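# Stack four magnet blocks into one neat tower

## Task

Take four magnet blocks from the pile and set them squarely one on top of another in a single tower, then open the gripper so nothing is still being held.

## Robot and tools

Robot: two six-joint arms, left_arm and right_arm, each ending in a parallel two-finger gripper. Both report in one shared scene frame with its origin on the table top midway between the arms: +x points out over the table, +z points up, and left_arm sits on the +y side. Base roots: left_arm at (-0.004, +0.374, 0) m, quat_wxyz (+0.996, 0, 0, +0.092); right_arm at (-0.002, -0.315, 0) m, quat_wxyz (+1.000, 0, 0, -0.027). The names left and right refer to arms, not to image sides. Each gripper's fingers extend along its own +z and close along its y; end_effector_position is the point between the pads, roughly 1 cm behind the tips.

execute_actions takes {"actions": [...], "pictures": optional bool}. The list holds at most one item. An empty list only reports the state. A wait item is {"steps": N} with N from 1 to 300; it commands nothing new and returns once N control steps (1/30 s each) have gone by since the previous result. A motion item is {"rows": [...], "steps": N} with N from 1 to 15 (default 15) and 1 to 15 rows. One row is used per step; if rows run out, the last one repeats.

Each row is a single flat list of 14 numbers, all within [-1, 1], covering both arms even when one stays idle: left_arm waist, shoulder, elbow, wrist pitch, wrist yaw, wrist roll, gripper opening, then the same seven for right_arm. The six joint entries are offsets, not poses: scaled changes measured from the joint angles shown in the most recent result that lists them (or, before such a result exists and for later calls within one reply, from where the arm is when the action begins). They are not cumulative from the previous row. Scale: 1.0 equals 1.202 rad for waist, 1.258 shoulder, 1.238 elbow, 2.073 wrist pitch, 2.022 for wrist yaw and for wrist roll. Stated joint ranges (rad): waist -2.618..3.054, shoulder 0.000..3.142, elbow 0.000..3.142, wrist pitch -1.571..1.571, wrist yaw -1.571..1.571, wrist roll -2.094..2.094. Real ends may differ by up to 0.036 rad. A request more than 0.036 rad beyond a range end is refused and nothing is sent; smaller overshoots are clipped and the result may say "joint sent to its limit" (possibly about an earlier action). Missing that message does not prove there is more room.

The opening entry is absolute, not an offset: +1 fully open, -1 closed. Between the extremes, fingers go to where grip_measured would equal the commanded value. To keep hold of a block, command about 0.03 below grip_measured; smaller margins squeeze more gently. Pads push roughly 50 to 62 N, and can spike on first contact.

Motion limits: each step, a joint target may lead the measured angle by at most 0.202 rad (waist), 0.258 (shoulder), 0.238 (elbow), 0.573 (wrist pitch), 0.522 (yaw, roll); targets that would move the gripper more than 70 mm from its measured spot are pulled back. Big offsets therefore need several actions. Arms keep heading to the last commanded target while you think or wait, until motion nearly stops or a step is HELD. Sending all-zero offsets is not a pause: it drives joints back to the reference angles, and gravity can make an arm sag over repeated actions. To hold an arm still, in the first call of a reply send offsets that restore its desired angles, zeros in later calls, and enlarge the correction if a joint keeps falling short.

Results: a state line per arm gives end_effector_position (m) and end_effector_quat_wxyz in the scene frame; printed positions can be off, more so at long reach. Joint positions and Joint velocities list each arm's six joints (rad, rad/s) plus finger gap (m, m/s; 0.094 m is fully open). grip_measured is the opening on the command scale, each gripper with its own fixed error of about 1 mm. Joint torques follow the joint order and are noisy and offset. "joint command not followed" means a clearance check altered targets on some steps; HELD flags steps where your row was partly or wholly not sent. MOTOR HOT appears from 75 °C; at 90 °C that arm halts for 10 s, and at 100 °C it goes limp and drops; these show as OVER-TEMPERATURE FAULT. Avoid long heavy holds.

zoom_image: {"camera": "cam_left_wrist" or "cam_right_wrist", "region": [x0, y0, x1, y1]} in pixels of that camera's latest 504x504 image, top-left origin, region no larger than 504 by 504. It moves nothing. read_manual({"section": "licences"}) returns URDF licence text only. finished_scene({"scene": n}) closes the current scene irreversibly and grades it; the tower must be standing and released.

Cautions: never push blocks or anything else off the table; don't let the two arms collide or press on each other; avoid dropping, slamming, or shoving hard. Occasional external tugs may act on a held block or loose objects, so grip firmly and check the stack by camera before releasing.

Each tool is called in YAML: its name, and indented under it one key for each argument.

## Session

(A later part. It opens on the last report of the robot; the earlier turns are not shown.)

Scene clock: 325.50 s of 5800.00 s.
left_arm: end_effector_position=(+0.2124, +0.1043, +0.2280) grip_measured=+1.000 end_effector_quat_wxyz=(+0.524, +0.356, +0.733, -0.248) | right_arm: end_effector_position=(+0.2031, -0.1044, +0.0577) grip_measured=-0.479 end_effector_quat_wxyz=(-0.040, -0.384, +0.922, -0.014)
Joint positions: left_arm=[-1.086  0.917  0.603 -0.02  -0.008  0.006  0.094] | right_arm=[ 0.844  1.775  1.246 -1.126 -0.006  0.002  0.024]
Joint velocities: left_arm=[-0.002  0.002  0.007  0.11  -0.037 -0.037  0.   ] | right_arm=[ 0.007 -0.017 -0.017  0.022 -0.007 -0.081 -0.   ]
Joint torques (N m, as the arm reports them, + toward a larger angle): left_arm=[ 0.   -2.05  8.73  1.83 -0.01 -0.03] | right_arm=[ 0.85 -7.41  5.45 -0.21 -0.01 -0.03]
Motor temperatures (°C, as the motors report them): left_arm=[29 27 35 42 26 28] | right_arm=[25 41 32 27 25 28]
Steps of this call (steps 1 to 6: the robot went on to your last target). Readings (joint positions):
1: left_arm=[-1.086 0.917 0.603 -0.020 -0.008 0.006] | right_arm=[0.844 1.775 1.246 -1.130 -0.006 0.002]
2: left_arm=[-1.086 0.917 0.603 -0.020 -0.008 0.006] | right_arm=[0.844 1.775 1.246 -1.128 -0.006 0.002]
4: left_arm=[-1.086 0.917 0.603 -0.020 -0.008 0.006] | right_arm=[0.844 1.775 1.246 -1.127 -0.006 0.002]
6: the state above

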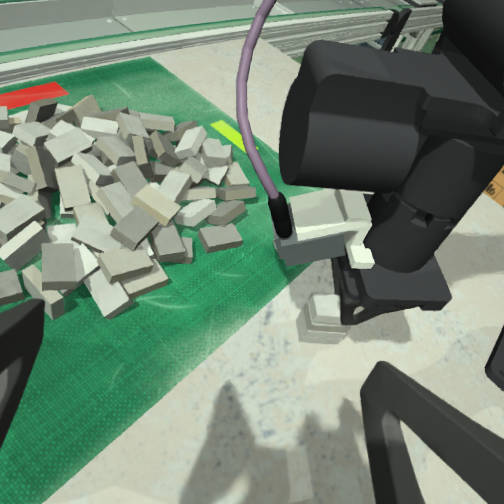

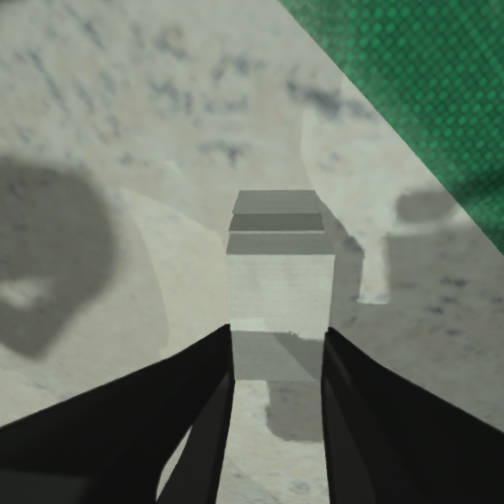

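execute_actions:
  actions:
    - {"rows":[[0,0,0,0,0,0,1,0.0135,0,0,0,0,0,-0.53],[0,0,0,0,0,0,1,0.0135,0,0,0,0,0,-0.53],[0,0,0,0,0,0,1,0.0135,0,0,0,0,0,-0.53],[0,0,0,0,0,0,1,0.0135,0,0,0,0,0,-0.53],[0,0,0,0,0,0,1,0.0135,0.006,0,0,0,0,-0.53],[0,0,0,0,0,0,1,0.0135,0.011,0,0,0,0,-0.53],[0,0,0,0,0,0,1,0.0135,0.016,0,0,0,0,-0.53]]}

zoom_image:
  camera: "cam_right_wrist"
  region: [200,150,360,270]

Scene clock: 329.17 s of 5800.00 s.
left_arm: end_effector_position=(+0.2124, +0.1043, +0.2280) grip_measured=+1.000 end_effector_quat_wxyz=(+0.524, +0.356, +0.733, -0.248) | right_arm: end_effector_position=(+0.2014, -0.1035, +0.0544) grip_measured=-0.479 end_effector_quat_wxyz=(-0.045, -0.387, +0.921, -0.016)
Joint positions: left_arm=[-1.086  0.917  0.603 -0.02  -0.008  0.006  0.094] | right_arm=[ 0.85   1.787  1.246 -1.125 -0.006  0.002  0.024]
Joint velocities: left_arm=[-0.012  0.002 -0.017  0.051  0.037 -0.066  0.   ] | right_arm=[-0.002  0.017 -0.002 -0.081  0.007  0.081  0.001]
Joint torques (N m, as the arm reports them, + toward a larger angle): left_arm=[-0.17 -2.02  8.68  1.82  0.    0.  ] | right_arm=[ 0.91 -6.78  6.61 -0.37 -0.01 -0.01]
Motor temperatures (°C, as the motors report them): left_arm=[29 27 35 42 26 28] | right_arm=[25 40 32 27 25 28]
Steps of this call (steps 1 to 15: the robot went on to your last target; steps 16 to 90: nothing new was sent; then 0.17 s passed at rest; steps 91 to 105: all 15 steps of this action). Readings (joint positions):
91: left_arm=[-1.086 0.917 0.603 -0.020 -0.008 0.006] | right_arm=[0.844 1.775 1.246 -1.125 -0.006 0.002]
92: left_arm=[-1.086 0.917 0.603 -0.020 -0.008 0.006] | right_arm=[0.845 1.775 1.246 -1.125 -0.006 0.002]
94: left_arm=[-1.086 0.917 0.603 -0.020 -0.008 0.006] | right_arm=[0.848 1.775 1.246 -1.125 -0.006 0.002]
98: left_arm=[-1.086 0.917 0.603 -0.020 -0.008 0.006] | right_arm=[0.850 1.779 1.246 -1.125 -0.006 0.002]
105: the state above

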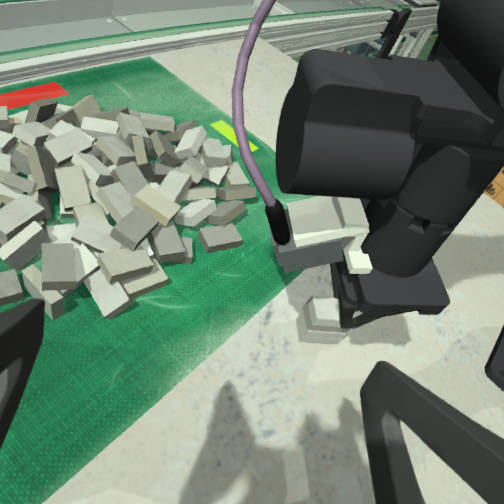

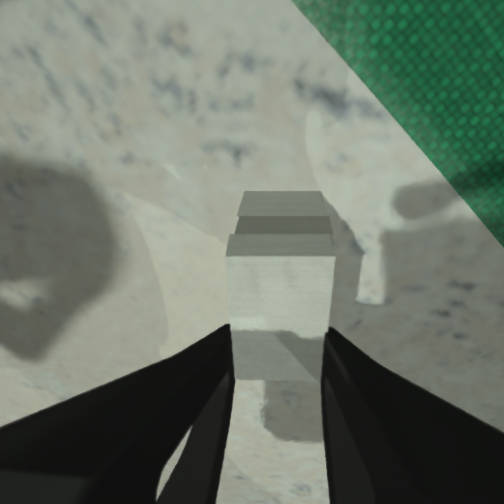

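Region (200, 150, 360, 270) of cam_right_wrist's 504x504 image, scaled by 3.150, with more detail than that image has; it fills the top 378 rows of this view, and the rest is white.

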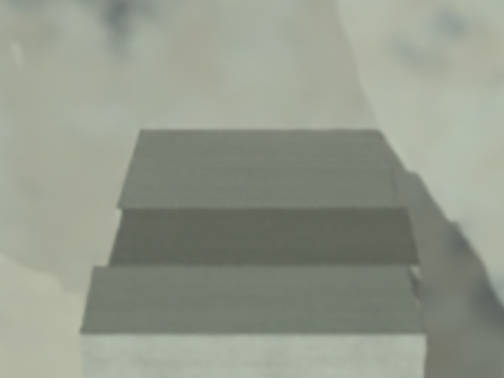

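execute_actions:
  actions:
    - {"rows":[[0,0,0,0,0,0,1,0,0,0,0,0,0,-0.47],[0,0,0,0,0,0,1,0,0,0,0,0,0,-0.45],[0,0,0,0,0,0,1,0,0,0,0,0,0,-0.40],[0,0,0,0,0,0,1,0,0,0,0,0,0,-0.3],[0,0,0,0,0,0,1,0,0,0,0,0,0,-0.1]],"steps":9}
  pictures: false

execute_actions:
  actions:
    - {"rows":[[0,0,0,0,0,0,1,0,-0.02,0.03,-0.02,0,0,-0.1],[0,0,0,0,0,0,1,0,-0.025,0.05,-0.035,0,0,-0.1],[0,0,0,0,0,0,1,0,-0.03,0.07,-0.05,0,0,-0.1],[0,0,0,0,0,0,1,0,-0.035,0.09,-0.065,0,0,-0.1],[0,0,0,0,0,0,1,0,-0.04,0.11,-0.08,0,0,-0.1],[0,0,0,0,0,0,1,0,-0.045,0.13,-0.095,0,0,-0.1],[0,0,0,0,0,0,1,0,-0.05,0.15,-0.11,0,0,-0.1],[0,0,0,0,0,0,1,0,-0.055,0.17,-0.12,0,0,-0.1],[0,0,0,0,0,0,1,0,-0.06,0.19,-0.12,0,0,-0.1]]}

zoom_image:
  camera: "cam_left_wrist"
  region: [270,270,390,370]

Scene clock: 334.37 s of 5800.00 s.
left_arm: end_effector_position=(+0.2124, +0.1043, +0.2280) grip_measured=+1.000 end_effector_quat_wxyz=(+0.524, +0.356, +0.733, -0.248) | right_arm: end_effector_position=(+0.2014, -0.1034, +0.0544) grip_measured=-0.103 end_effector_quat_wxyz=(-0.045, -0.387, +0.921, -0.016)
Joint positions: left_arm=[-1.086  0.917  0.603 -0.02  -0.008  0.006  0.094] | right_arm=[ 0.85   1.787  1.246 -1.125 -0.006  0.002  0.042]
Joint velocities: left_arm=[ 0.012  0.012  0.002 -0.095 -0.037  0.081  0.   ] | right_arm=[-0.002  0.007 -0.002 -0.022 -0.081  0.007  0.001]
Joint torques (N m, as the arm reports them, + toward a larger angle): left_arm=[-0.01 -1.97  8.57  1.83 -0.02 -0.01] | right_arm=[-0.03 -7.56  6.52 -0.35  0.   -0.01]
Motor temperatures (°C, as the motors report them): left_arm=[29 27 35 42 26 28] | right_arm=[25 40 32 27 25 28]
Steps of this call (steps 1 to 15: the robot went on to your last target; steps 16 to 90: nothing new was sent; then 1.90 s passed at rest; steps 91 to 99: all 9 steps of this action). Readings (joint positions):
91: left_arm=[-1.086 0.917 0.603 -0.020 -0.008 0.006] | right_arm=[0.850 1.787 1.246 -1.125 -0.006 0.002]
92: left_arm=[-1.086 0.917 0.603 -0.020 -0.008 0.006] | right_arm=[0.850 1.787 1.246 -1.125 -0.006 0.002]
94: left_arm=[-1.086 0.917 0.603 -0.020 -0.008 0.006] | right_arm=[0.850 1.787 1.246 -1.125 -0.006 0.002]
98: left_arm=[-1.086 0.917 0.603 -0.020 -0.008 0.006] | right_arm=[0.850 1.787 1.246 -1.125 -0.006 0.002]
99: the state above

Scene clock: 334.87 s of 5800.00 s.
left_arm: end_effector_position=(+0.2124, +0.1043, +0.2280) grip_measured=+1.000 end_effector_quat_wxyz=(+0.524, +0.356, +0.733, -0.248) | right_arm: end_effector_position=(+0.2097, -0.0949, +0.1276) grip_measured=-0.102 end_effector_quat_wxyz=(-0.009, -0.387, +0.922, -0.001)
Joint positions: left_arm=[-1.086  0.917  0.603 -0.02  -0.008  0.006  0.094] | right_arm=[ 0.85   1.716  1.46  -1.333 -0.006  0.002  0.042]
Joint velocities: left_arm=[-0.017 -0.002 -0.017  0.051 -0.022  0.051  0.   ] | right_arm=[ 0.017 -0.002  0.002 -0.168 -0.022 -0.095 -0.   ]
Joint torques (N m, as the arm reports them, + toward a larger angle): left_arm=[-0.11 -2.    8.65  1.85 -0.02 -0.03] | right_arm=[-0.02 -7.67  8.76 -0.3  -0.01 -0.02]
Motor temperatures (°C, as the motors report them): left_arm=[29 27 35 42 26 28] | right_arm=[25 40 32 27 25 28]
Steps of this call (steps 1 to 15: all 15 steps of this action). Readings (joint positions):
1: left_arm=[-1.086 0.917 0.603 -0.020 -0.008 0.006] | right_arm=[0.850 1.787 1.246 -1.127 -0.006 0.002]
2: left_arm=[-1.086 0.917 0.603 -0.020 -0.008 0.006] | right_arm=[0.850 1.787 1.250 -1.137 -0.006 0.002]
4: left_arm=[-1.086 0.917 0.603 -0.020 -0.008 0.006] | right_arm=[0.850 1.786 1.275 -1.175 -0.006 0.002]
8: left_arm=[-1.086 0.917 0.603 -0.020 -0.008 0.006] | right_arm=[0.850 1.761 1.374 -1.263 -0.006 0.002]
15: the state above

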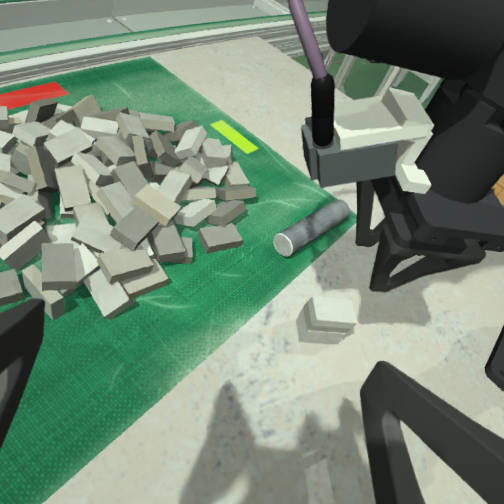

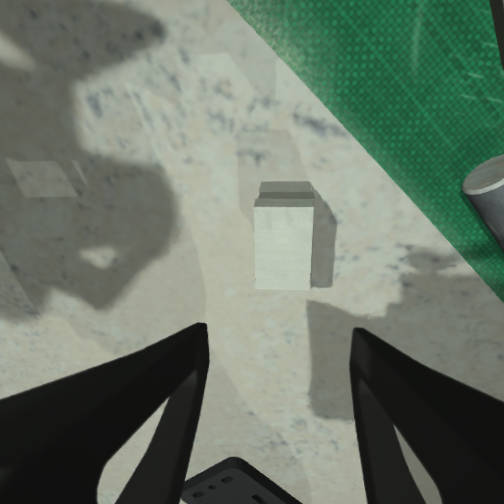

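Region (270, 270, 390, 370) of cam_left_wrist's 504x504 image, scaled by 4.200, with more detail than that image has.

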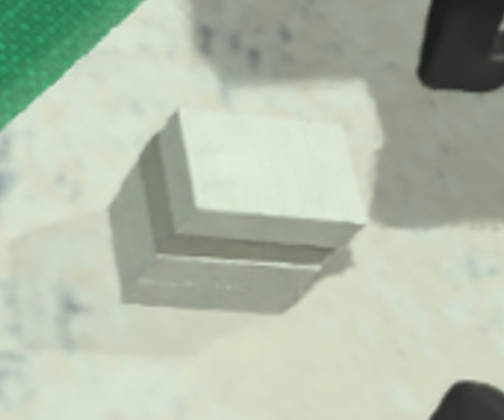

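finished_scene:
  scene: 1

The scene is finished: the task was done.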